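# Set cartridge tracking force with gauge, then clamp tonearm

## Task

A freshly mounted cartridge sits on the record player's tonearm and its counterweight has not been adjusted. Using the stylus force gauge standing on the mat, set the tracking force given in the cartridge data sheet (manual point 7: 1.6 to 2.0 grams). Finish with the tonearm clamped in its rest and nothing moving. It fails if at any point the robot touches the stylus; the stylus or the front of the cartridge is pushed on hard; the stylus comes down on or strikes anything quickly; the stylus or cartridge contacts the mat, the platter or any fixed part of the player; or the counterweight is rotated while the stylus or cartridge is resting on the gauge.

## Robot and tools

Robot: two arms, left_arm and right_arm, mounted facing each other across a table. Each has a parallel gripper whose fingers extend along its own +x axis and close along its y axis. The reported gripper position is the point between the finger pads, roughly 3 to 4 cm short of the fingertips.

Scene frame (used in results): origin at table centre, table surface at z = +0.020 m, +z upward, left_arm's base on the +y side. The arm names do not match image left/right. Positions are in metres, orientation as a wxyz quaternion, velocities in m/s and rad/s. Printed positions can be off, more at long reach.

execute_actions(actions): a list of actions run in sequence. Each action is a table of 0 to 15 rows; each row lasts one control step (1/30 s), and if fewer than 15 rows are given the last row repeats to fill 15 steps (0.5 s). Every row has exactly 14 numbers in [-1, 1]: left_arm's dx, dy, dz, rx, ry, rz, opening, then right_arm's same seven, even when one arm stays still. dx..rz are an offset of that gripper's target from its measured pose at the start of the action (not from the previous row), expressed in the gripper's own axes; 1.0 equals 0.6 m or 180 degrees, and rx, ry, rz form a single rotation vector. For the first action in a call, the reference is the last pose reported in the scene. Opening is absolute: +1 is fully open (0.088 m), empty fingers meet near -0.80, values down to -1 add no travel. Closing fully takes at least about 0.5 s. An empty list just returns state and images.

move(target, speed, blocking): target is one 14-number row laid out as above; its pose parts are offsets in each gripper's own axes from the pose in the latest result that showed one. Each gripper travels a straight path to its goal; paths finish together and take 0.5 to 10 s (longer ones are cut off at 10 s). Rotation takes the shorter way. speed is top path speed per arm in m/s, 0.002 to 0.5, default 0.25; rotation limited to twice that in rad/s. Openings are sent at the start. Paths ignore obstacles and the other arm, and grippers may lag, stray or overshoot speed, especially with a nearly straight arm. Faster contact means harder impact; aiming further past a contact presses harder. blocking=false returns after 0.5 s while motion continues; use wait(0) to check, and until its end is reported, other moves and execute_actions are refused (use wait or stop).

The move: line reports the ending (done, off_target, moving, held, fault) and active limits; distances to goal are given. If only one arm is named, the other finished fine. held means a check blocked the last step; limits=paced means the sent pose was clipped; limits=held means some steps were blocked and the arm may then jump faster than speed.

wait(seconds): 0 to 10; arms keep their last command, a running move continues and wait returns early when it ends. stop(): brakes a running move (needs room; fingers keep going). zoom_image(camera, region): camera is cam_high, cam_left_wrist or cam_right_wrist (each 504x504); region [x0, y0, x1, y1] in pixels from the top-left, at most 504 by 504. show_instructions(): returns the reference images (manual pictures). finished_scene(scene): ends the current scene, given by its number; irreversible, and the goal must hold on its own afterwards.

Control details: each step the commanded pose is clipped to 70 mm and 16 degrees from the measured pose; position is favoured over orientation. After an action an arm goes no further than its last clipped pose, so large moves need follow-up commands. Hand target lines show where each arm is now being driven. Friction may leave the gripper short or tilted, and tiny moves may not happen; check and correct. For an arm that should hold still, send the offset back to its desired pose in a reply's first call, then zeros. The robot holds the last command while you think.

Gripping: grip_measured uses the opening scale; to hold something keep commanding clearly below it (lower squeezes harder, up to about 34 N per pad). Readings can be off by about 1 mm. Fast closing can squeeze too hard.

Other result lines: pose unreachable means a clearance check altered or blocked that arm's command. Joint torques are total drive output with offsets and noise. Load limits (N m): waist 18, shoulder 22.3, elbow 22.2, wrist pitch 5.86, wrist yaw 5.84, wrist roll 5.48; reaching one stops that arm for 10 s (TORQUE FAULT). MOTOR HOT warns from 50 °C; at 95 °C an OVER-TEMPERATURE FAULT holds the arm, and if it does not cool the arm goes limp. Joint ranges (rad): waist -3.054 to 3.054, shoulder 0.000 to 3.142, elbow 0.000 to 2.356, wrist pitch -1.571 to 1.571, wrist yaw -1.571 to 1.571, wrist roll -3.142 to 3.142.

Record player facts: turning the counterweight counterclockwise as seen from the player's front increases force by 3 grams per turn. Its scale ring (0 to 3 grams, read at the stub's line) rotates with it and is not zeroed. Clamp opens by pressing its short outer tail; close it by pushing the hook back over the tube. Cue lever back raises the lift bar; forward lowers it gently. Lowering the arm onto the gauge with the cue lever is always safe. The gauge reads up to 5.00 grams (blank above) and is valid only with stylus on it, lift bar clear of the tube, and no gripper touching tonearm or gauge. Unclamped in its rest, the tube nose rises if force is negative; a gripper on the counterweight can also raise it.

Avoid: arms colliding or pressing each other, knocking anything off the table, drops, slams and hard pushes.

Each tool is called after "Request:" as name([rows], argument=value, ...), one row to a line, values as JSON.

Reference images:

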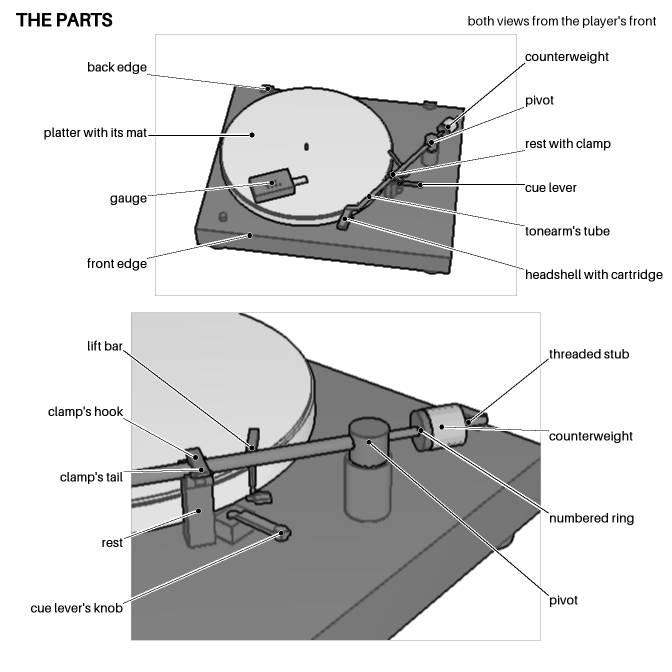

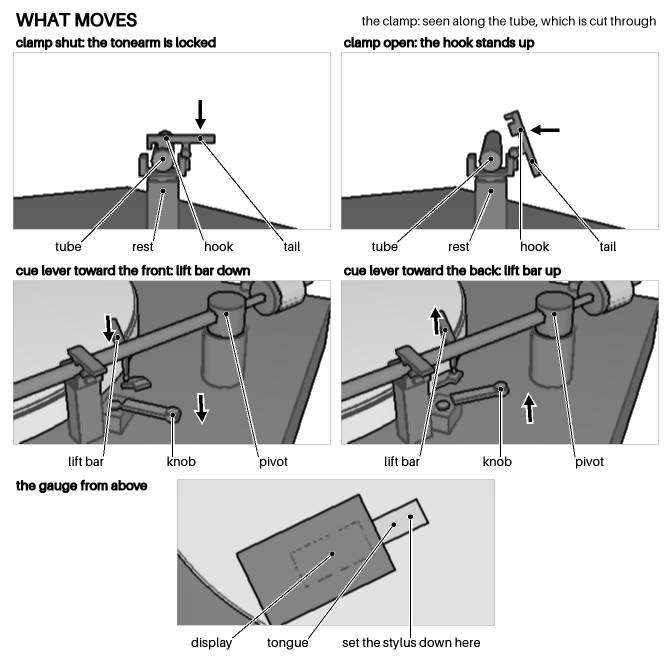

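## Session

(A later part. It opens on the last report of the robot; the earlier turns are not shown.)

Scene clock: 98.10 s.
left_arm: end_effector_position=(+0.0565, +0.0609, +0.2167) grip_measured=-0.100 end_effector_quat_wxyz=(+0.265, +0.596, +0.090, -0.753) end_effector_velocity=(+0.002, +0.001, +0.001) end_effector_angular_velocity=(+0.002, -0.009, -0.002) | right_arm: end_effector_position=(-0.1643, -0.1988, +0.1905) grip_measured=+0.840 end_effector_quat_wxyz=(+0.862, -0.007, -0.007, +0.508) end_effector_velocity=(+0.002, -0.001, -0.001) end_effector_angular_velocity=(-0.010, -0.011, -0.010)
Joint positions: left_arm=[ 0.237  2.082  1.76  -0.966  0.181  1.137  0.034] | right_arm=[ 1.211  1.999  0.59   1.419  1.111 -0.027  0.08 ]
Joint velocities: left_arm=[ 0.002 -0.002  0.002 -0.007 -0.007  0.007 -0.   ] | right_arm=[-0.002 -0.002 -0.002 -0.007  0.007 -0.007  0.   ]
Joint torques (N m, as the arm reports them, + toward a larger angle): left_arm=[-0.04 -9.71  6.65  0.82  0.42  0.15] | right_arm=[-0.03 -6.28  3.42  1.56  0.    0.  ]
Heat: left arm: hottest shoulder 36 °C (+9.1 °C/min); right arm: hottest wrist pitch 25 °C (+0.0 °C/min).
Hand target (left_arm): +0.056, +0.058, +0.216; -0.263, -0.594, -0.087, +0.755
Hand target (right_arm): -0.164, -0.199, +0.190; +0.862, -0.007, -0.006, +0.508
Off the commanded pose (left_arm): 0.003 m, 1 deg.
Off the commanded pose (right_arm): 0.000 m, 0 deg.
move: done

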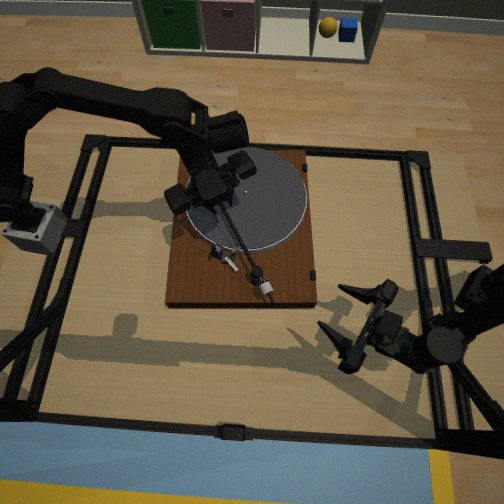

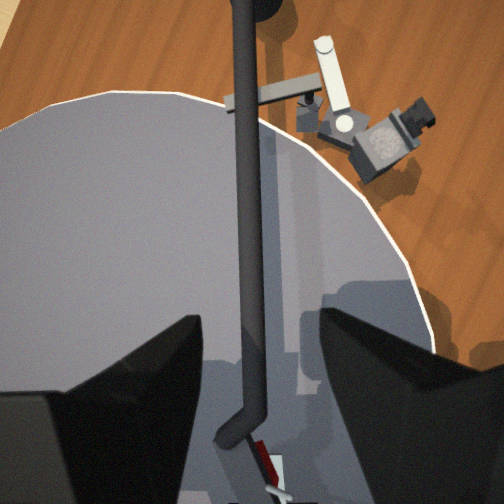

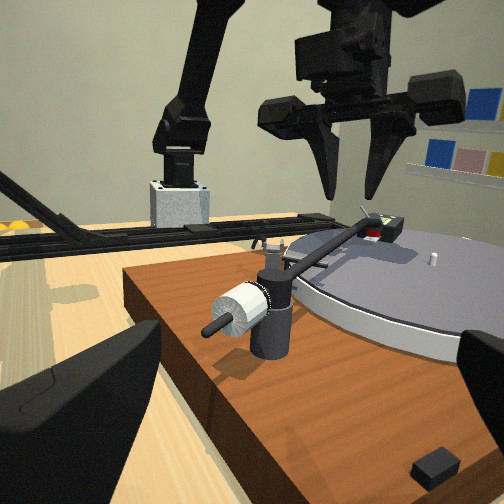

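Request:
move(target=[0.092,-0.004,-0.002,0,0,0,-0.2, 0,0,0,0,0,0,0.84], speed=0.08)

Request:
execute_actions([
  [[0,0,0,0,0,0,-0.25,0,0,0,0,0,0,0.84],[0,0,0,0,0,0,-0.3,0,0,0,0,0,0,0.84],[0,0,0,0,0,0,-0.35,0,0,0,0,0,0,0.84],[0,0,0,0,0,0,-0.4,0,0,0,0,0,0,0.84],[0,0,0,0,0,0,-0.44,0,0,0,0,0,0,0.84],[0,0,0,0,0,0,-0.47,0,0,0,0,0,0,0.84],[0,0,0,0,0,0,-0.5,0,0,0,0,0,0,0.84],[0,0,0,0,0,0,-0.52,0,0,0,0,0,0,0.84],[0,0,0,0,0,0,-0.54,0,0,0,0,0,0,0.84],[0,0,0,0,0,0,-0.56,0,0,0,0,0,0,0.84],[0,0,0,0,0,0,-0.58,0,0,0,0,0,0,0.84],[0,0,0,0,0,0,-0.6,0,0,0,0,0,0,0.84],[0,0,0,0,0,0,-0.62,0,0,0,0,0,0,0.84],[0,0,0,0,0,0,-0.635,0,0,0,0,0,0,0.84],[0,0,0,0,0,0,-0.65,0,0,0,0,0,0,0.84]],
])

Request:
move(target=[-0.033,0.007,0.011,0,0,0,-0.65, 0,0,0,0,0,0,0.84], speed=0.025)

Scene clock: 100.60 s.
left_arm: end_effector_position=(+0.0485, +0.0444, +0.1722) grip_measured=-0.200 end_effector_quat_wxyz=(+0.269, +0.593, +0.081, -0.755) end_effector_velocity=(-0.003, +0.002, -0.000) end_effector_angular_velocity=(+0.009, -0.004, +0.002) | right_arm: end_effector_position=(-0.1643, -0.1988, +0.1906) grip_measured=+0.840 end_effector_quat_wxyz=(+0.862, -0.007, -0.007, +0.508) end_effector_velocity=(-0.002, +0.001, -0.001) end_effector_angular_velocity=(-0.009, -0.011, +0.020)
Joint positions: left_arm=[ 0.216  2.157  1.692 -0.8    0.179  1.12   0.029] | right_arm=[ 1.211  1.999  0.59   1.419  1.111 -0.027  0.08 ]
Joint velocities: left_arm=[-0.007 -0.002 -0.002 -0.007 -0.007 -0.007 -0.   ] | right_arm=[-0.002 -0.002 -0.002 -0.007 -0.022 -0.007 -0.   ]
Joint torques (N m, as the arm reports them, + toward a larger angle): left_arm=[ -0.21 -10.31   3.88   1.2   -0.04  -0.18] | right_arm=[-0.02 -6.26  3.45  1.56  0.01 -0.01]
Heat: left arm: hottest shoulder 36 °C (+8.0 °C/min); right arm: hottest wrist pitch 25 °C (+0.0 °C/min).
Hand target (left_arm): +0.048, +0.047, +0.164; -0.265, -0.596, -0.090, +0.753
Hand target (right_arm): -0.164, -0.199, +0.191; +0.862, -0.007, -0.007, +0.508
Off the commanded pose (left_arm): 0.009 m, 1 deg.
Off the commanded pose (right_arm): 0.000 m, 0 deg.
move: off_target (left_arm)

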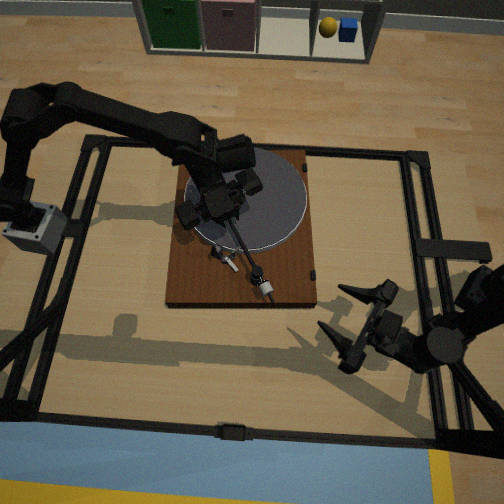

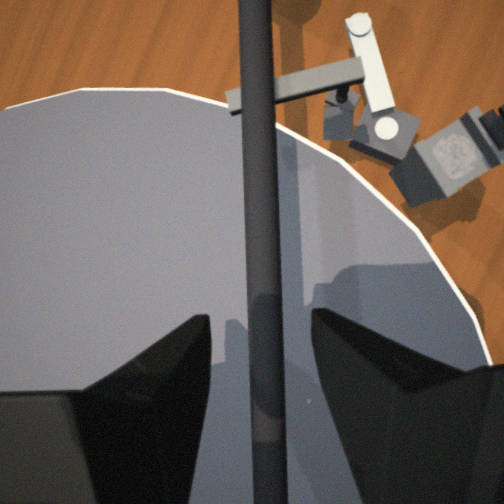

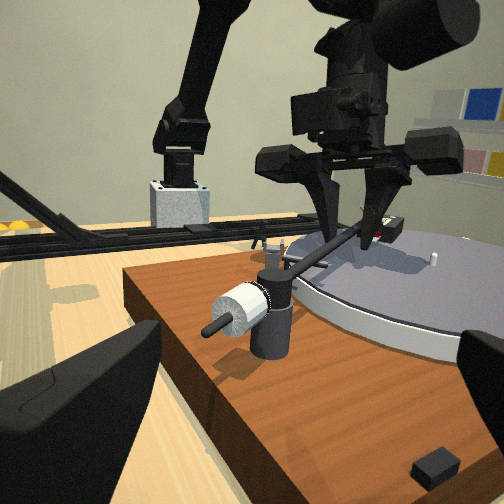

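Scene clock: 101.10 s.
left_arm: end_effector_position=(+0.0485, +0.0444, +0.1722) grip_measured=-0.596 end_effector_quat_wxyz=(+0.269, +0.593, +0.081, -0.755) end_effector_velocity=(-0.002, +0.002, -0.002) end_effector_angular_velocity=(+0.010, +0.006, -0.012) | right_arm: end_effector_position=(-0.1643, -0.1988, +0.1906) grip_measured=+0.840 end_effector_quat_wxyz=(+0.862, -0.007, -0.007, +0.508) end_effector_velocity=(+0.002, +0.001, -0.000) end_effector_angular_velocity=(-0.009, -0.018, -0.000)
Joint positions: left_arm=[ 0.216  2.157  1.692 -0.8    0.179  1.12   0.01 ] | right_arm=[ 1.211  1.999  0.59   1.419  1.111 -0.027  0.08 ]
Joint velocities: left_arm=[-0.002  0.002 -0.002 -0.007  0.007  0.007 -0.027] | right_arm=[-0.007  0.002 -0.002  0.007 -0.007 -0.022  0.   ]
Joint torques (N m, as the arm reports them, + toward a larger angle): left_arm=[  0.01 -11.56   5.05   1.03   0.18  -0.02] | right_arm=[-0.02 -6.27  3.45  1.57  0.01 -0.01]
Heat: left arm: hottest shoulder 36 °C (+8.1 °C/min); right arm: hottest wrist pitch 25 °C (+0.0 °C/min).
Hand target (left_arm): +0.049, +0.044, +0.172; -0.269, -0.593, -0.081, +0.755
Hand target (right_arm): -0.164, -0.199, +0.191; +0.862, -0.007, -0.007, +0.508
Off the commanded pose (left_arm): 0.000 m, 0 deg.
Off the commanded pose (right_arm): 0.000 m, 0 deg.

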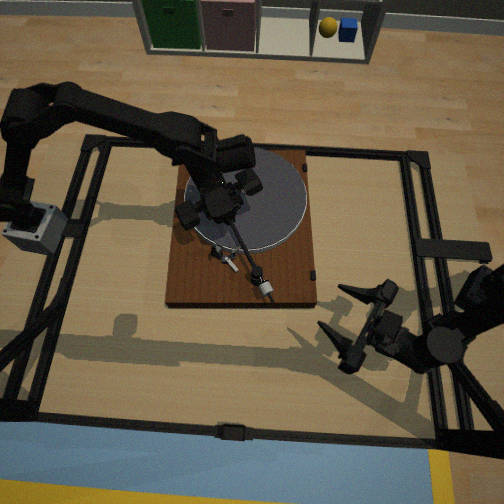

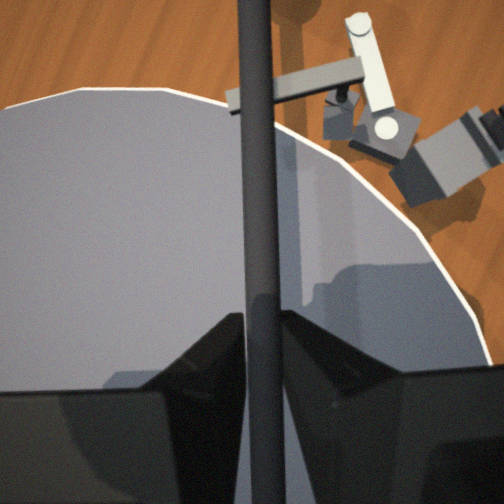

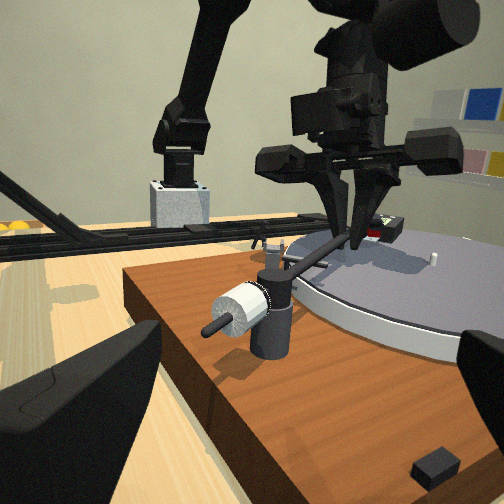

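Scene clock: 102.17 s.
left_arm: end_effector_position=(+0.0456, +0.0479, +0.1806) grip_measured=-0.612 end_effector_quat_wxyz=(+0.259, +0.596, +0.090, -0.755) end_effector_velocity=(+0.000, -0.002, +0.006) end_effector_angular_velocity=(-0.010, -0.006, +0.007) | right_arm: end_effector_position=(-0.1643, -0.1988, +0.1906) grip_measured=+0.840 end_effector_quat_wxyz=(+0.862, -0.007, -0.007, +0.508) end_effector_velocity=(+0.003, -0.002, -0.004) end_effector_angular_velocity=(-0.026, -0.022, -0.010)
Joint positions: left_arm=[ 0.21   2.157  1.734 -0.869  0.179  1.119  0.009] | right_arm=[ 1.211  1.999  0.59   1.419  1.111 -0.027  0.08 ]
Joint velocities: left_arm=[-0.002 -0.007  0.012 -0.007 -0.007 -0.007 -0.   ] | right_arm=[-0.002 -0.002 -0.007 -0.022  0.007 -0.007 -0.   ]
Joint torques (N m, as the arm reports them, + toward a larger angle): left_arm=[  0.42 -13.61   6.93   0.54   0.18  -0.03] | right_arm=[-0.03 -6.25  3.44  1.56  0.01 -0.01]
Heat: left arm: hottest shoulder 36 °C (+8.1 °C/min); right arm: hottest wrist pitch 25 °C (+0.0 °C/min).
Hand target (left_arm): +0.048, +0.044, +0.193; -0.269, -0.593, -0.081, +0.755
Hand target (right_arm): -0.164, -0.199, +0.191; +0.862, -0.007, -0.007, +0.508
Off the commanded pose (left_arm): 0.014 m, 2 deg.
Off the commanded pose (right_arm): 0.000 m, 0 deg.
move: off_target (left_arm)

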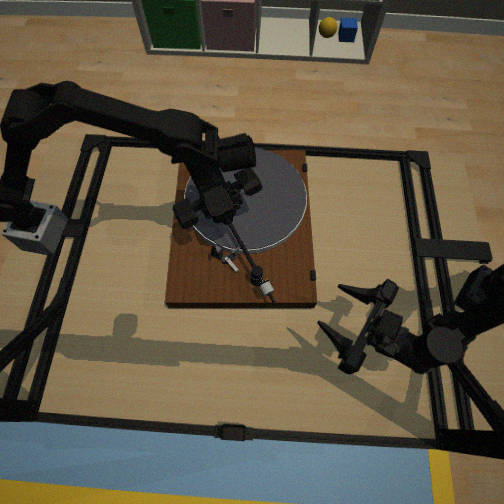

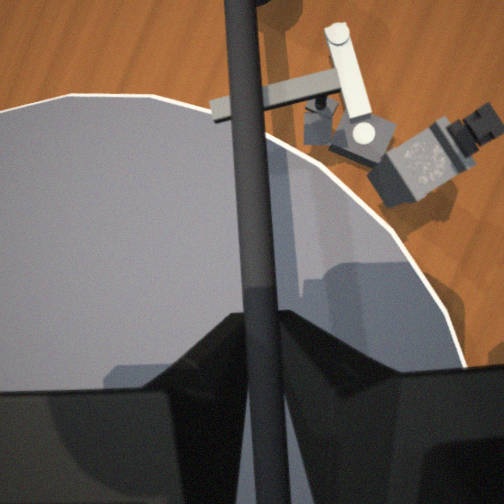

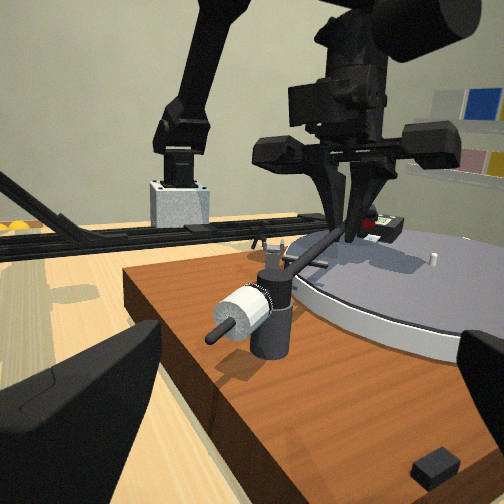

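Request:
move(target=[-0.008,-0.066,0.013,-0.079,0.014,0.022,-0.645, 0,0,0,0,0,0,0.84], speed=0.08)

Request:
move(target=[-0.006,-0.060,0.011,-0.075,0.014,0.021,-0.645, 0,0,0,0,0,0,0.84], speed=0.07)

Request:
zoom_image(camera="cam_right_wrist", region=[210, 170, 340, 300])

Scene clock: 104.93 s.
left_arm: end_effector_position=(+0.0217, +0.0760, +0.1792) grip_measured=-0.612 end_effector_quat_wxyz=(+0.354, +0.577, +0.168, -0.716) end_effector_velocity=(-0.004, +0.003, -0.002) end_effector_angular_velocity=(+0.004, -0.000, +0.011) | right_arm: end_effector_position=(-0.1644, -0.1988, +0.1907) grip_measured=+0.840 end_effector_quat_wxyz=(+0.862, -0.007, -0.006, +0.508) end_effector_velocity=(-0.001, +0.000, -0.002) end_effector_angular_velocity=(-0.013, -0.014, +0.020)
Joint positions: left_arm=[ 0.129  2.018  1.51  -0.743  0.082  0.788  0.009] | right_arm=[ 1.211  1.999  0.59   1.419  1.111 -0.027  0.08 ]
Joint velocities: left_arm=[-0.012 -0.007 -0.017  0.007 -0.007 -0.022 -0.   ] | right_arm=[-0.002 -0.002 -0.007 -0.007 -0.022 -0.007 -0.   ]
Joint torques (N m, as the arm reports them, + toward a larger angle): left_arm=[ -0.3  -12.19   3.52   1.14  -0.1   -0.12] | right_arm=[-0.02 -6.25  3.45  1.56  0.01 -0.01]
Heat: left arm: hottest shoulder 37 °C (+8.1 °C/min); right arm: hottest wrist pitch 25 °C (+0.0 °C/min).
Hand target (left_arm): +0.020, +0.079, +0.181; -0.355, -0.578, -0.168, +0.715
Hand target (right_arm): -0.164, -0.199, +0.191; +0.862, -0.007, -0.007, +0.508
Off the commanded pose (left_arm): 0.004 m, 0 deg.
Off the commanded pose (right_arm): 0.000 m, 0 deg.
move: done

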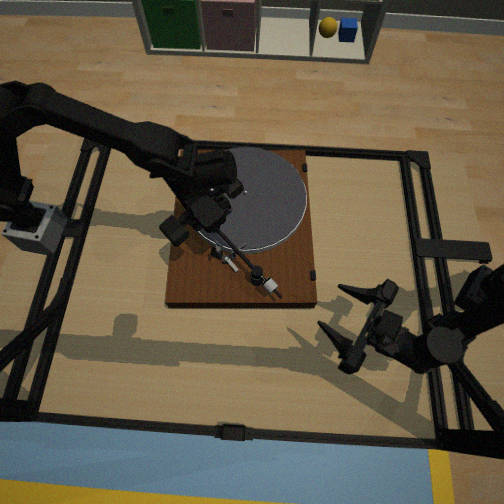

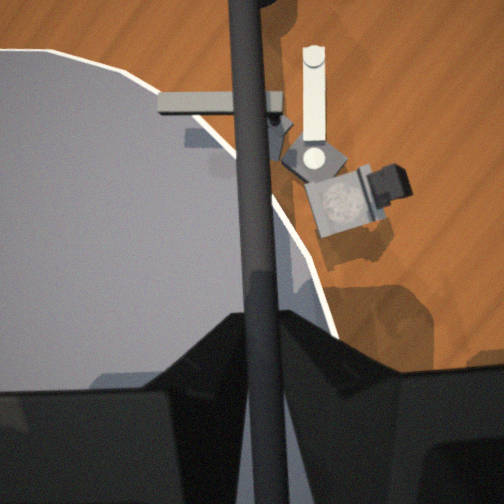

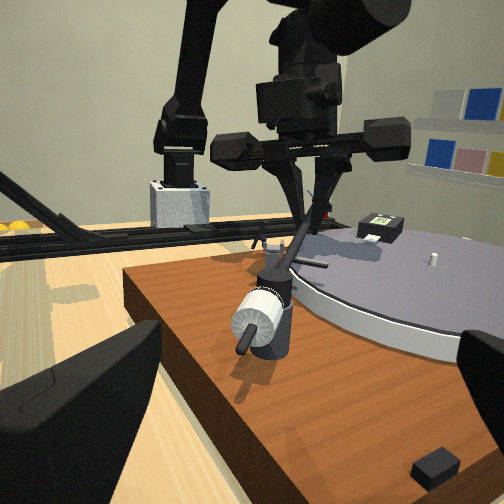

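Scene clock: 107.00 s.
left_arm: end_effector_position=(-0.0064, +0.0959, +0.1780) grip_measured=-0.612 end_effector_quat_wxyz=(+0.437, +0.553, +0.240, -0.668) end_effector_velocity=(+0.000, +0.000, +0.001) end_effector_angular_velocity=(-0.009, -0.013, +0.020) | right_arm: end_effector_position=(-0.1644, -0.1988, +0.1908) grip_measured=+0.840 end_effector_quat_wxyz=(+0.862, -0.006, -0.006, +0.508) end_effector_velocity=(+0.005, -0.001, -0.002) end_effector_angular_velocity=(-0.021, -0.026, -0.015)
Joint positions: left_arm=[ 0.025  1.95   1.409 -0.707 -0.027  0.456  0.009] | right_arm=[ 1.211  1.999  0.59   1.42   1.111 -0.027  0.08 ]
Joint velocities: left_arm=[-0.007 -0.007 -0.007  0.007 -0.022 -0.022 -0.   ] | right_arm=[-0.007 -0.002 -0.007 -0.007  0.007 -0.022  0.   ]
Joint torques (N m, as the arm reports them, + toward a larger angle): left_arm=[ -0.38 -11.     3.84   1.54  -0.23  -0.2 ] | right_arm=[-0.02 -6.27  3.45  1.56  0.01 -0.01]
Heat: left arm: hottest shoulder 37 °C (+8.1 °C/min); right arm: hottest wrist pitch 25 °C (+0.0 °C/min).
Hand target (left_arm): -0.008, +0.098, +0.178; -0.440, -0.552, -0.239, +0.667
Hand target (right_arm): -0.164, -0.199, +0.191; +0.862, -0.006, -0.006, +0.508
Off the commanded pose (left_arm): 0.002 m, 0 deg.
Off the commanded pose (right_arm): 0.000 m, 0 deg.
move: done

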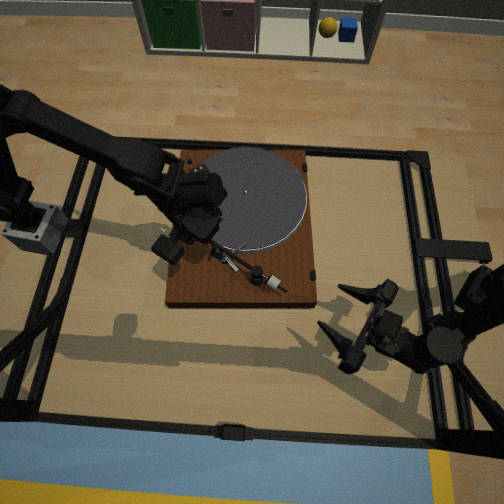

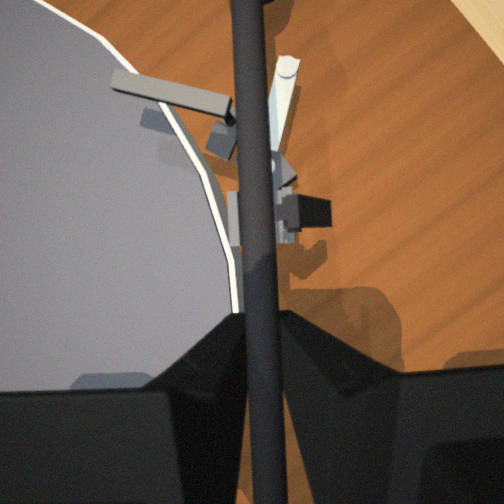

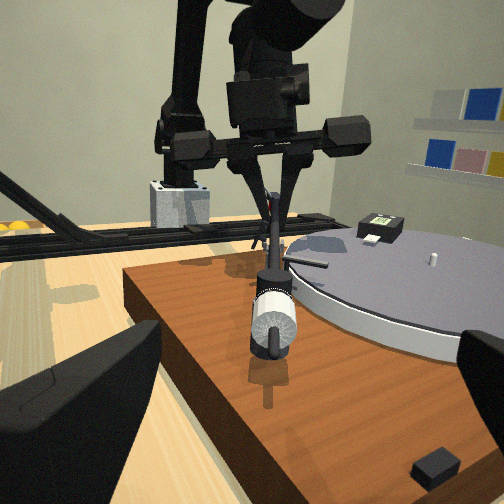

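Region (210, 170, 340, 300) of cam_right_wrist's 504x504 image, scaled by 3.877, with more detail than that image has.

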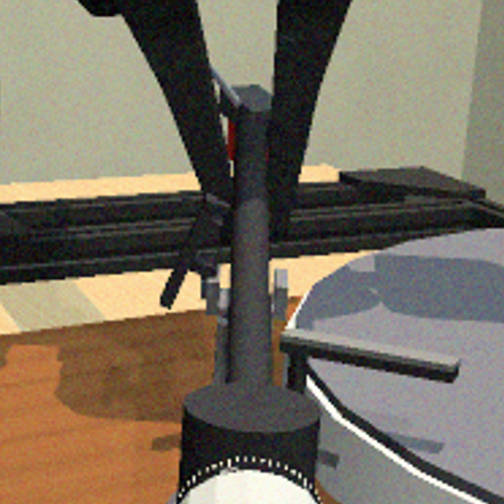

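Request:
move(target=[0.033,-0.014,-0.012,0,0,0,-0.64, 0,0,0,0,0,0,0.84], speed=0.02)

Request:
zoom_image(camera="cam_right_wrist", region=[210, 170, 340, 300])

Scene clock: 109.07 s.
left_arm: end_effector_position=(-0.0063, +0.0968, +0.1654) grip_measured=-0.611 end_effector_quat_wxyz=(+0.444, +0.547, +0.236, -0.669) end_effector_velocity=(-0.002, +0.004, -0.002) end_effector_angular_velocity=(+0.013, +0.003, -0.012) | right_arm: end_effector_position=(-0.1644, -0.1988, +0.1908) grip_measured=+0.840 end_effector_quat_wxyz=(+0.862, -0.006, -0.006, +0.508) end_effector_velocity=(+0.000, -0.001, -0.001) end_effector_angular_velocity=(+0.005, +0.015, -0.005)
Joint positions: left_arm=[ 0.025  1.95   1.351 -0.63  -0.028  0.451  0.009] | right_arm=[ 1.211  1.999  0.59   1.42   1.111 -0.027  0.08 ]
Joint velocities: left_arm=[-0.002 -0.002 -0.007 -0.007  0.007  0.007  0.   ] | right_arm=[ 0.002 -0.002 -0.002 -0.007  0.007  0.022  0.   ]
Joint torques (N m, as the arm reports them, + toward a larger angle): left_arm=[-0.77 -7.78  3.86  1.71 -0.07 -0.16] | right_arm=[-0.03 -6.26  3.44  1.56  0.01 -0.01]
Heat: left arm: hottest shoulder 37 °C (+8.1 °C/min); right arm: hottest wrist pitch 25 °C (+0.0 °C/min).
Hand target (left_arm): -0.010, +0.100, +0.156; -0.437, -0.553, -0.240, +0.667
Hand target (right_arm): -0.164, -0.199, +0.191; +0.862, -0.006, -0.006, +0.508
Off the commanded pose (left_arm): 0.011 m, 1 deg.
Off the commanded pose (right_arm): 0.000 m, 0 deg.
move: off_target (left_arm)

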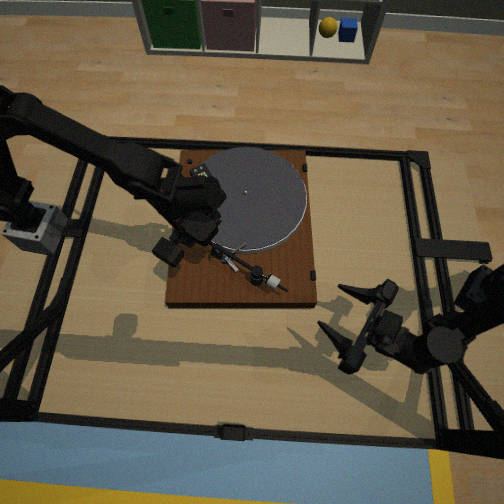

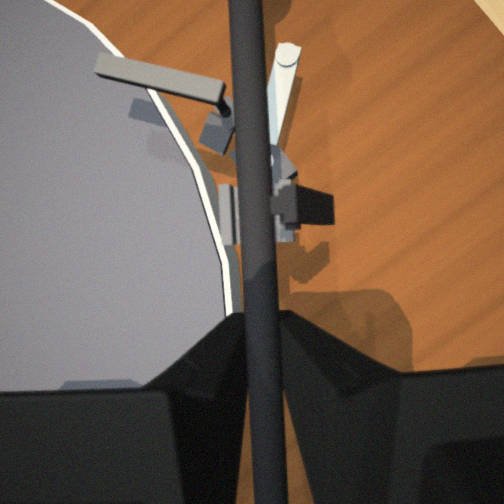

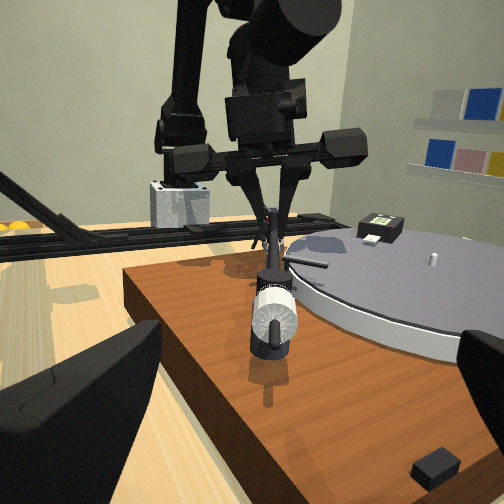

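Region (210, 170, 340, 300) of cam_right_wrist's 504x504 image, scaled by 3.877, with more detail than that image has.

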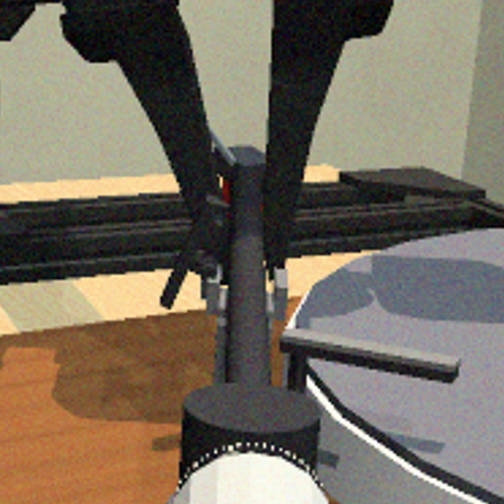

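Request:
execute_actions([
  [[0,0,0,0,0,0,-0.62,0,0,0,0,0,0,0.84],[0,0,0,0,0,0,-0.61,0,0,0,0,0,0,0.84],[0,0,0,0,0,0,-0.6,0,0,0,0,0,0,0.84],[0,0,0,0,0,0,-0.58,0,0,0,0,0,0,0.84],[0,0,0,0,0,0,-0.55,0,0,0,0,0,0,0.84],[0,0,0,0,0,0,-0.45,0,0,0,0,0,0,0.84],[0,0,0,0,0,0,0.43,0,0,0,0,0,0,0.4]],
])

Request:
move(target=[-0.045,0.01,0.071,0,0,0,0.43, 0.09,0.017,-0.07,0,0,0,0.4], speed=0.08)

Scene clock: 111.37 s.
left_arm: end_effector_position=(-0.0064, +0.0968, +0.1647) grip_measured=+0.394 end_effector_quat_wxyz=(+0.444, +0.548, +0.236, -0.669) end_effector_velocity=(+0.000, +0.001, +0.001) end_effector_angular_velocity=(+0.002, -0.010, -0.007) | right_arm: end_effector_position=(-0.1644, -0.1987, +0.1908) grip_measured=+0.425 end_effector_quat_wxyz=(+0.861, -0.006, -0.006, +0.508) end_effector_velocity=(+0.000, +0.000, -0.001) end_effector_angular_velocity=(-0.024, -0.036, +0.005)
Joint positions: left_arm=[ 0.024  1.951  1.35  -0.628 -0.03   0.45   0.058] | right_arm=[ 1.211  1.999  0.59   1.42   1.111 -0.027  0.06 ]
Joint velocities: left_arm=[-0.002 -0.002  0.002 -0.007 -0.007  0.007  0.004] | right_arm=[-0.002 -0.002 -0.002 -0.007 -0.007 -0.037 -0.012]
Joint torques (N m, as the arm reports them, + toward a larger angle): left_arm=[ 0.08 -9.86  5.1   0.97  0.04  0.  ] | right_arm=[-0.02 -6.27  3.44  1.56  0.02 -0.01]
Heat: left arm: hottest shoulder 36 °C (+6.0 °C/min); right arm: hottest wrist pitch 25 °C (+0.0 °C/min).
Hand target (left_arm): -0.006, +0.097, +0.165; -0.444, -0.547, -0.236, +0.669
Hand target (right_arm): -0.164, -0.199, +0.191; +0.862, -0.006, -0.007, +0.508
Off the commanded pose (left_arm): 0.001 m, 0 deg.
Off the commanded pose (right_arm): 0.000 m, 0 deg.

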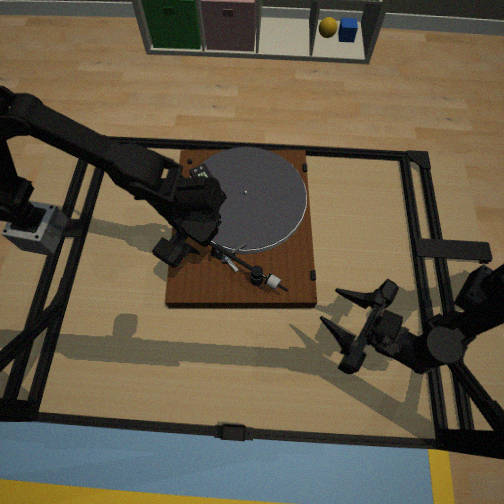

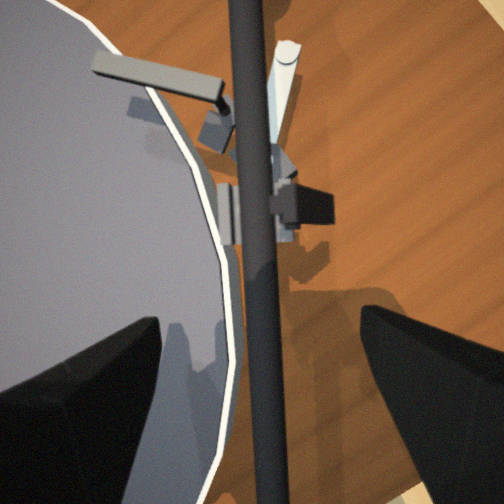

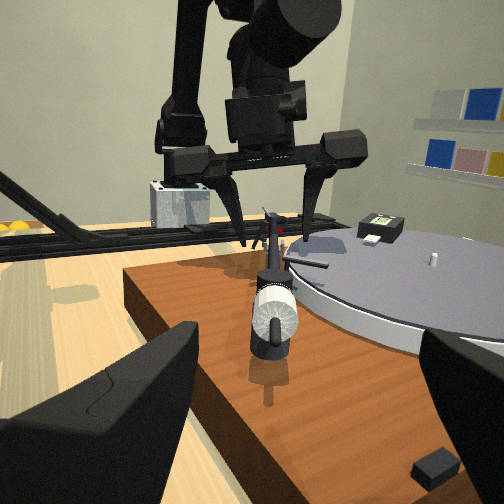

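Scene clock: 112.63 s.
left_arm: end_effector_position=(-0.0227, +0.0719, +0.2041) grip_measured=+0.430 end_effector_quat_wxyz=(+0.442, +0.547, +0.235, -0.671) end_effector_velocity=(+0.000, +0.002, -0.004) end_effector_angular_velocity=(+0.016, -0.007, +0.007) | right_arm: end_effector_position=(-0.1475, -0.1482, +0.1536) grip_measured=+0.400 end_effector_quat_wxyz=(+0.861, -0.004, -0.007, +0.508) end_effector_velocity=(-0.002, +0.002, +0.001) end_effector_angular_velocity=(-0.004, -0.016, +0.019)
Joint positions: left_arm=[-0.008  2.01   1.596 -0.816 -0.036  0.424  0.06 ] | right_arm=[ 1.081  2.229  0.747  1.497  0.981 -0.027  0.059]
Joint velocities: left_arm=[-0.002  0.007 -0.002 -0.007 -0.007 -0.007 -0.   ] | right_arm=[-0.002  0.002  0.002  0.007 -0.022 -0.022 -0.   ]
Joint torques (N m, as the arm reports them, + toward a larger angle): left_arm=[-0.19 -9.18  6.74  0.97 -0.22 -0.18] | right_arm=[-0.4  -5.82  3.75  1.81 -0.07  0.12]
Heat: left arm: hottest shoulder 36 °C (+6.0 °C/min); right arm: hottest wrist pitch 25 °C (+0.0 °C/min).
Hand target (left_arm): -0.023, +0.069, +0.204; -0.444, -0.548, -0.235, +0.669
Hand target (right_arm): -0.147, -0.147, +0.149; +0.861, -0.006, -0.006, +0.508
Off the commanded pose (left_arm): 0.003 m, 0 deg.
Off the commanded pose (right_arm): 0.005 m, 0 deg.
move: done

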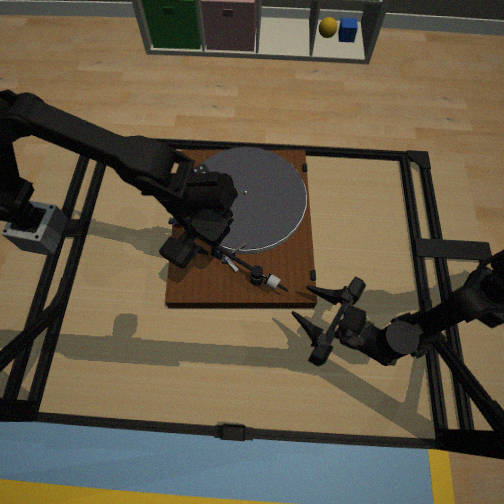

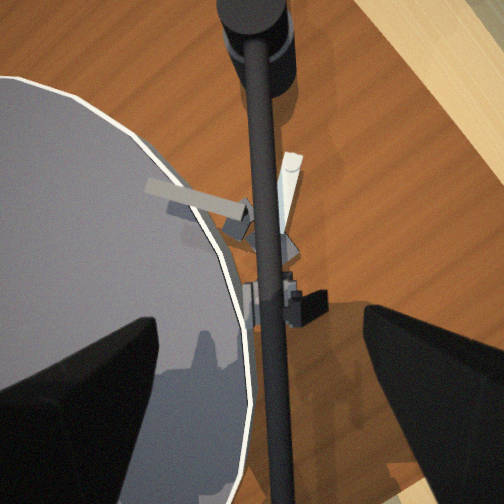

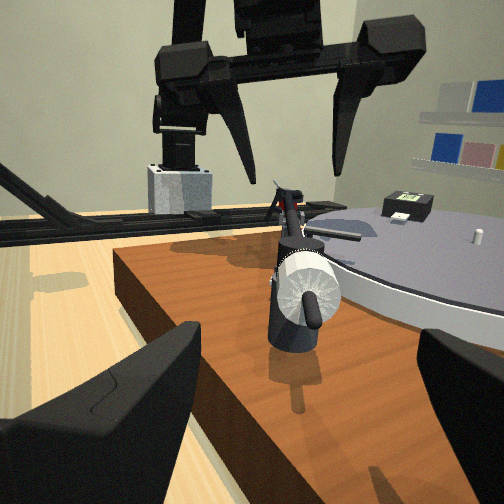

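Request:
move(target=[0.037,0.0,0.0,0,0,0,0.2, 0.06,-0.008,-0.012,0,0,0,0.4], speed=0.05)

Request:
move(target=[0.008,0.045,-0.002,0,0,0,0.0, 0,0,0,0,0,0,0.4], speed=0.03)

Scene clock: 114.60 s.
left_arm: end_effector_position=(-0.0241, +0.0618, +0.1920) grip_measured=+0.200 end_effector_quat_wxyz=(+0.447, +0.542, +0.229, -0.674) end_effector_velocity=(-0.002, -0.001, -0.001) end_effector_angular_velocity=(-0.002, +0.005, -0.012) | right_arm: end_effector_position=(-0.1266, -0.1206, +0.1523) grip_measured=+0.400 end_effector_quat_wxyz=(+0.861, +0.001, -0.009, +0.508) end_effector_velocity=(-0.003, +0.002, +0.002) end_effector_angular_velocity=(-0.001, -0.006, +0.010)
Joint positions: left_arm=[-0.008  2.044  1.591 -0.757 -0.036  0.424  0.049] | right_arm=[ 0.991  2.267  0.821  1.471  0.89  -0.027  0.059]
Joint velocities: left_arm=[-0.002  0.002 -0.002  0.007  0.007  0.007  0.   ] | right_arm=[ 0.002 -0.002  0.007 -0.007 -0.007 -0.007  0.   ]
Joint torques (N m, as the arm reports them, + toward a larger angle): left_arm=[ 0.17 -9.49  3.9   1.36  0.03  0.03] | right_arm=[-0.32 -6.38  3.94  1.37 -0.08  0.09]
Heat: left arm: hottest shoulder 36 °C (+6.1 °C/min); right arm: hottest wrist pitch 25 °C (+0.0 °C/min).
Hand target (left_arm): -0.023, +0.065, +0.183; -0.442, -0.547, -0.235, +0.671
Hand target (right_arm): -0.126, -0.119, +0.147; +0.861, -0.004, -0.007, +0.508
Off the commanded pose (left_arm): 0.009 m, 1 deg.
Off the commanded pose (right_arm): 0.006 m, 1 deg.
move: off_target (left_arm)

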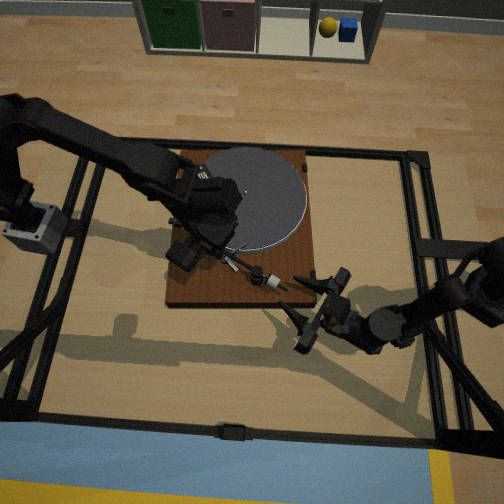

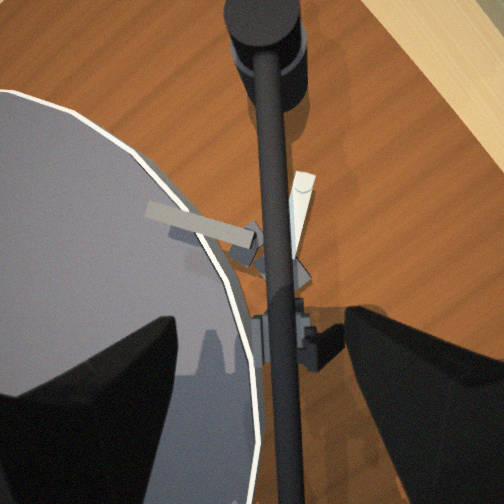

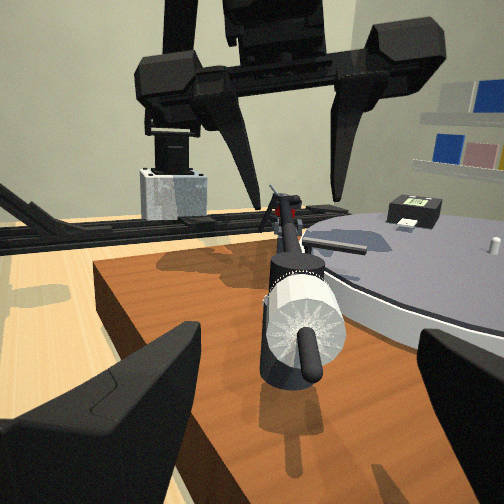

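Scene clock: 115.83 s.
left_arm: end_effector_position=(+0.0002, +0.0506, +0.1921) grip_measured=+0.000 end_effector_quat_wxyz=(+0.448, +0.540, +0.232, -0.673) end_effector_velocity=(-0.002, -0.000, +0.005) end_effector_angular_velocity=(-0.008, -0.004, +0.002) | right_arm: end_effector_position=(-0.1266, -0.1206, +0.1523) grip_measured=+0.400 end_effector_quat_wxyz=(+0.861, +0.001, -0.009, +0.508) end_effector_velocity=(-0.002, +0.001, -0.001) end_effector_angular_velocity=(-0.017, -0.022, +0.019)
Joint positions: left_arm=[ 0.053  2.077  1.642 -0.775 -0.012  0.474  0.039] | right_arm=[ 0.991  2.267  0.821  1.471  0.89  -0.027  0.059]
Joint velocities: left_arm=[-0.007 -0.007  0.007 -0.007 -0.007 -0.007 -0.   ] | right_arm=[-0.002 -0.002 -0.002 -0.007 -0.022 -0.022 -0.   ]
Joint torques (N m, as the arm reports them, + toward a larger angle): left_arm=[-0.17 -9.72  6.79  0.97 -0.09  0.13] | right_arm=[-0.02 -7.75  3.35  1.72  0.01 -0.01]
Heat: left arm: hottest shoulder 36 °C (+6.1 °C/min); right arm: hottest wrist pitch 25 °C (+0.0 °C/min).
Hand target (left_arm): -0.001, +0.048, +0.192; -0.447, -0.542, -0.229, +0.674
Hand target (right_arm): -0.127, -0.121, +0.152; +0.861, +0.001, -0.009, +0.508
Off the commanded pose (left_arm): 0.003 m, 0 deg.
Off the commanded pose (right_arm): 0.000 m, 0 deg.
move: done

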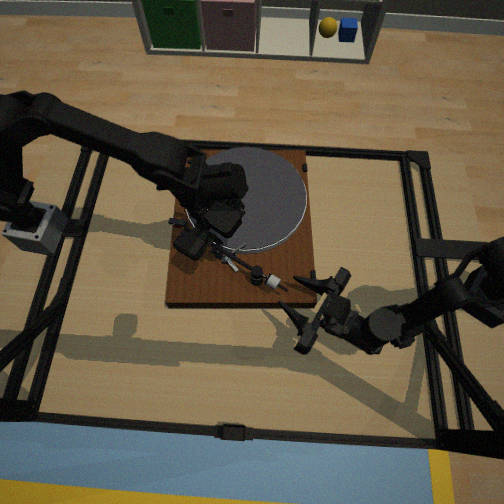

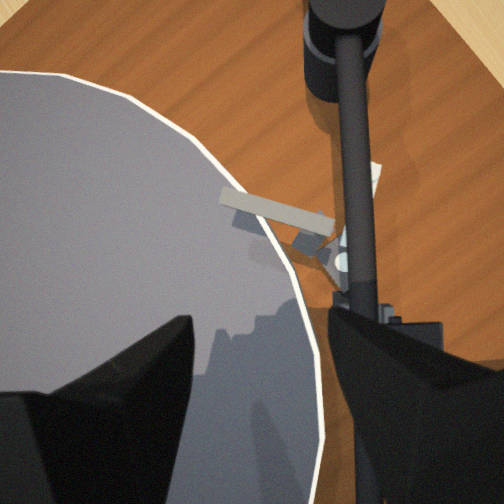

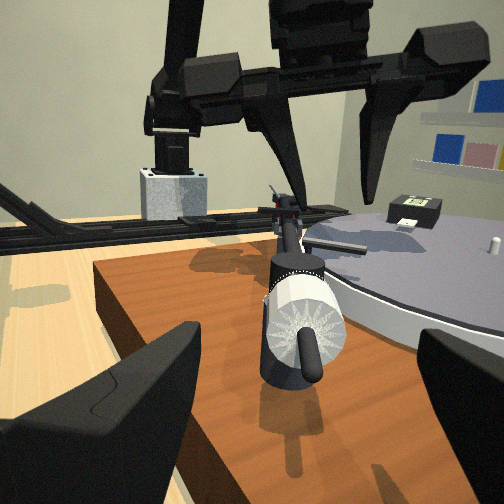

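Request:
move(target=[-0.11,-0.05,0.0,0,-0.09,-0.055,0.0, 0.03,0,-0.033,0,0.008,0,0.3], speed=0.15)

Request:
move(target=[0,0,0,0,0,0,0.0, 0.045,0,-0.005,0,0.004,0,0.3], speed=0.05)

Request:
zoom_image(camera="cam_high", region=[230, 230, 370, 370])

Scene clock: 119.33 s.
left_arm: end_effector_position=(-0.0245, +0.0858, +0.2481) grip_measured=+0.000 end_effector_quat_wxyz=(+0.418, +0.419, +0.214, -0.777) end_effector_velocity=(-0.002, +0.009, -0.009) end_effector_angular_velocity=(+0.044, +0.008, -0.000) | right_arm: end_effector_position=(-0.1186, -0.1058, +0.1389) grip_measured=+0.300 end_effector_quat_wxyz=(+0.861, -0.002, -0.001, +0.508) end_effector_velocity=(-0.002, +0.003, +0.003) end_effector_angular_velocity=(-0.001, -0.006, +0.020)
Joint positions: left_arm=[ 0.092  1.81   1.414 -0.649  0.284  0.483  0.039] | right_arm=[ 0.955  2.32   0.875  1.444  0.854 -0.003  0.054]
Joint velocities: left_arm=[-0.002 -0.002 -0.022 -0.022  0.007 -0.007 -0.   ] | right_arm=[-0.002 -0.007  0.002 -0.007 -0.022 -0.007 -0.   ]
Joint torques (N m, as the arm reports them, + toward a larger angle): left_arm=[  0.23 -10.6    4.     1.62   0.43   0.1 ] | right_arm=[-0.34 -6.47  4.11  1.42 -0.08  0.19]
Heat: left arm: hottest shoulder 36 °C (+6.0 °C/min); right arm: hottest wrist pitch 25 °C (-1.0 °C/min).
Hand target (left_arm): -0.024, +0.089, +0.248; -0.417, -0.418, -0.214, +0.779
Hand target (right_arm): -0.118, -0.105, +0.133; +0.861, -0.006, +0.002, +0.508
Off the commanded pose (left_arm): 0.003 m, 0 deg.
Off the commanded pose (right_arm): 0.006 m, 1 deg.
move: done

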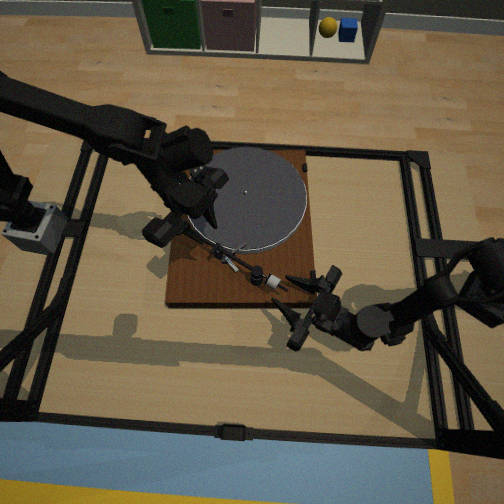

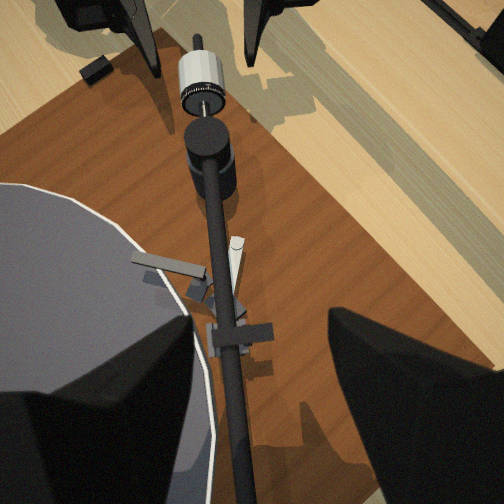

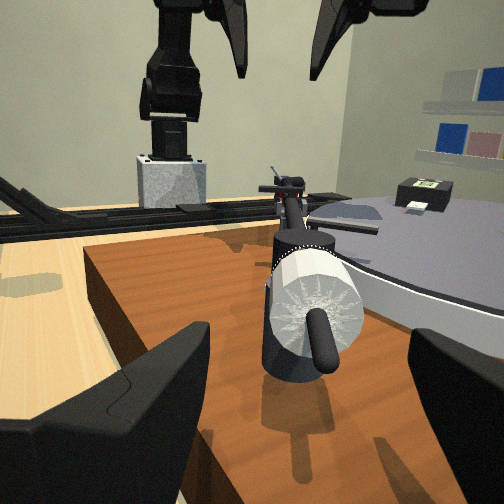

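Scene clock: 120.20 s.
left_arm: end_effector_position=(-0.0246, +0.0858, +0.2480) grip_measured=+0.000 end_effector_quat_wxyz=(+0.418, +0.419, +0.214, -0.777) end_effector_velocity=(-0.002, +0.003, -0.004) end_effector_angular_velocity=(+0.020, +0.009, -0.000) | right_arm: end_effector_position=(-0.1065, -0.0836, +0.1424) grip_measured=+0.300 end_effector_quat_wxyz=(+0.861, -0.000, +0.002, +0.508) end_effector_velocity=(+0.002, +0.002, -0.003) end_effector_angular_velocity=(-0.022, -0.001, -0.000)
Joint positions: left_arm=[ 0.092  1.81   1.413 -0.649  0.285  0.483  0.039] | right_arm=[0.904 2.332 0.951 1.375 0.803 0.005 0.054]
Joint velocities: left_arm=[-0.002  0.002 -0.007 -0.007  0.007 -0.007 -0.   ] | right_arm=[-0.007 -0.002  0.007 -0.037 -0.007  0.007 -0.   ]
Joint torques (N m, as the arm reports them, + toward a larger angle): left_arm=[ 0.04 -9.21  5.56  1.4   0.19 -0.02] | right_arm=[-0.31 -6.81  4.5   1.46 -0.1   0.2 ]
Heat: left arm: hottest shoulder 36 °C (+6.0 °C/min); right arm: hottest wrist pitch 25 °C (-1.0 °C/min).
Hand target (left_arm): -0.025, +0.086, +0.248; -0.418, -0.419, -0.214, +0.777
Hand target (right_arm): -0.106, -0.082, +0.136; +0.861, -0.005, +0.005, +0.508
Off the commanded pose (left_arm): 0.000 m, 0 deg.
Off the commanded pose (right_arm): 0.007 m, 1 deg.
move: done

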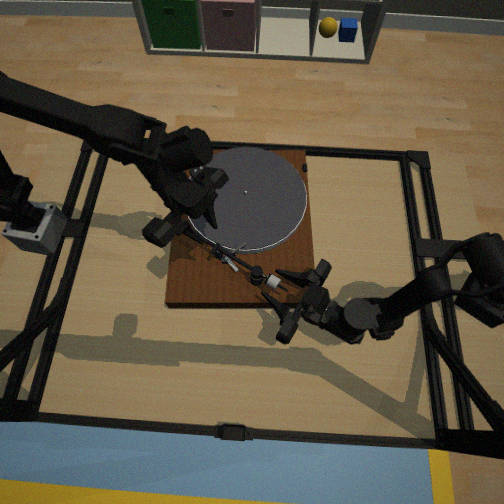

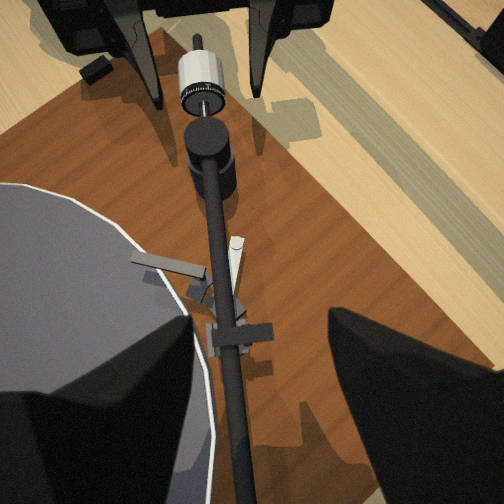

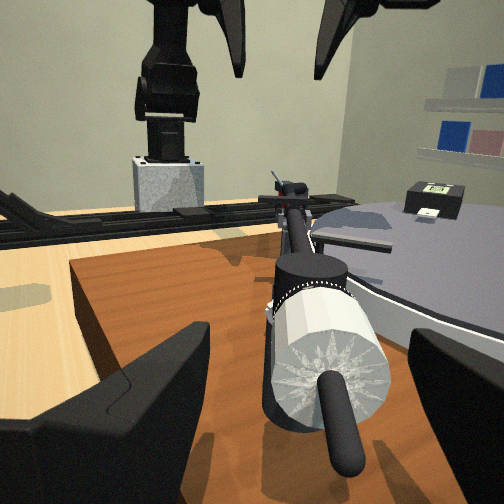

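Region (230, 230, 370, 370) of cam_high's 504x504 image, scaled by 3.600, with more detail than that image has.

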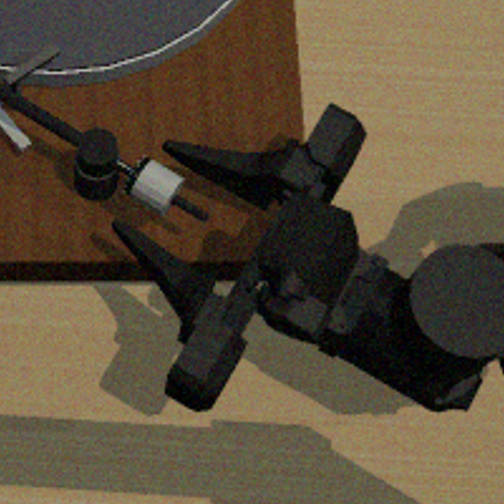

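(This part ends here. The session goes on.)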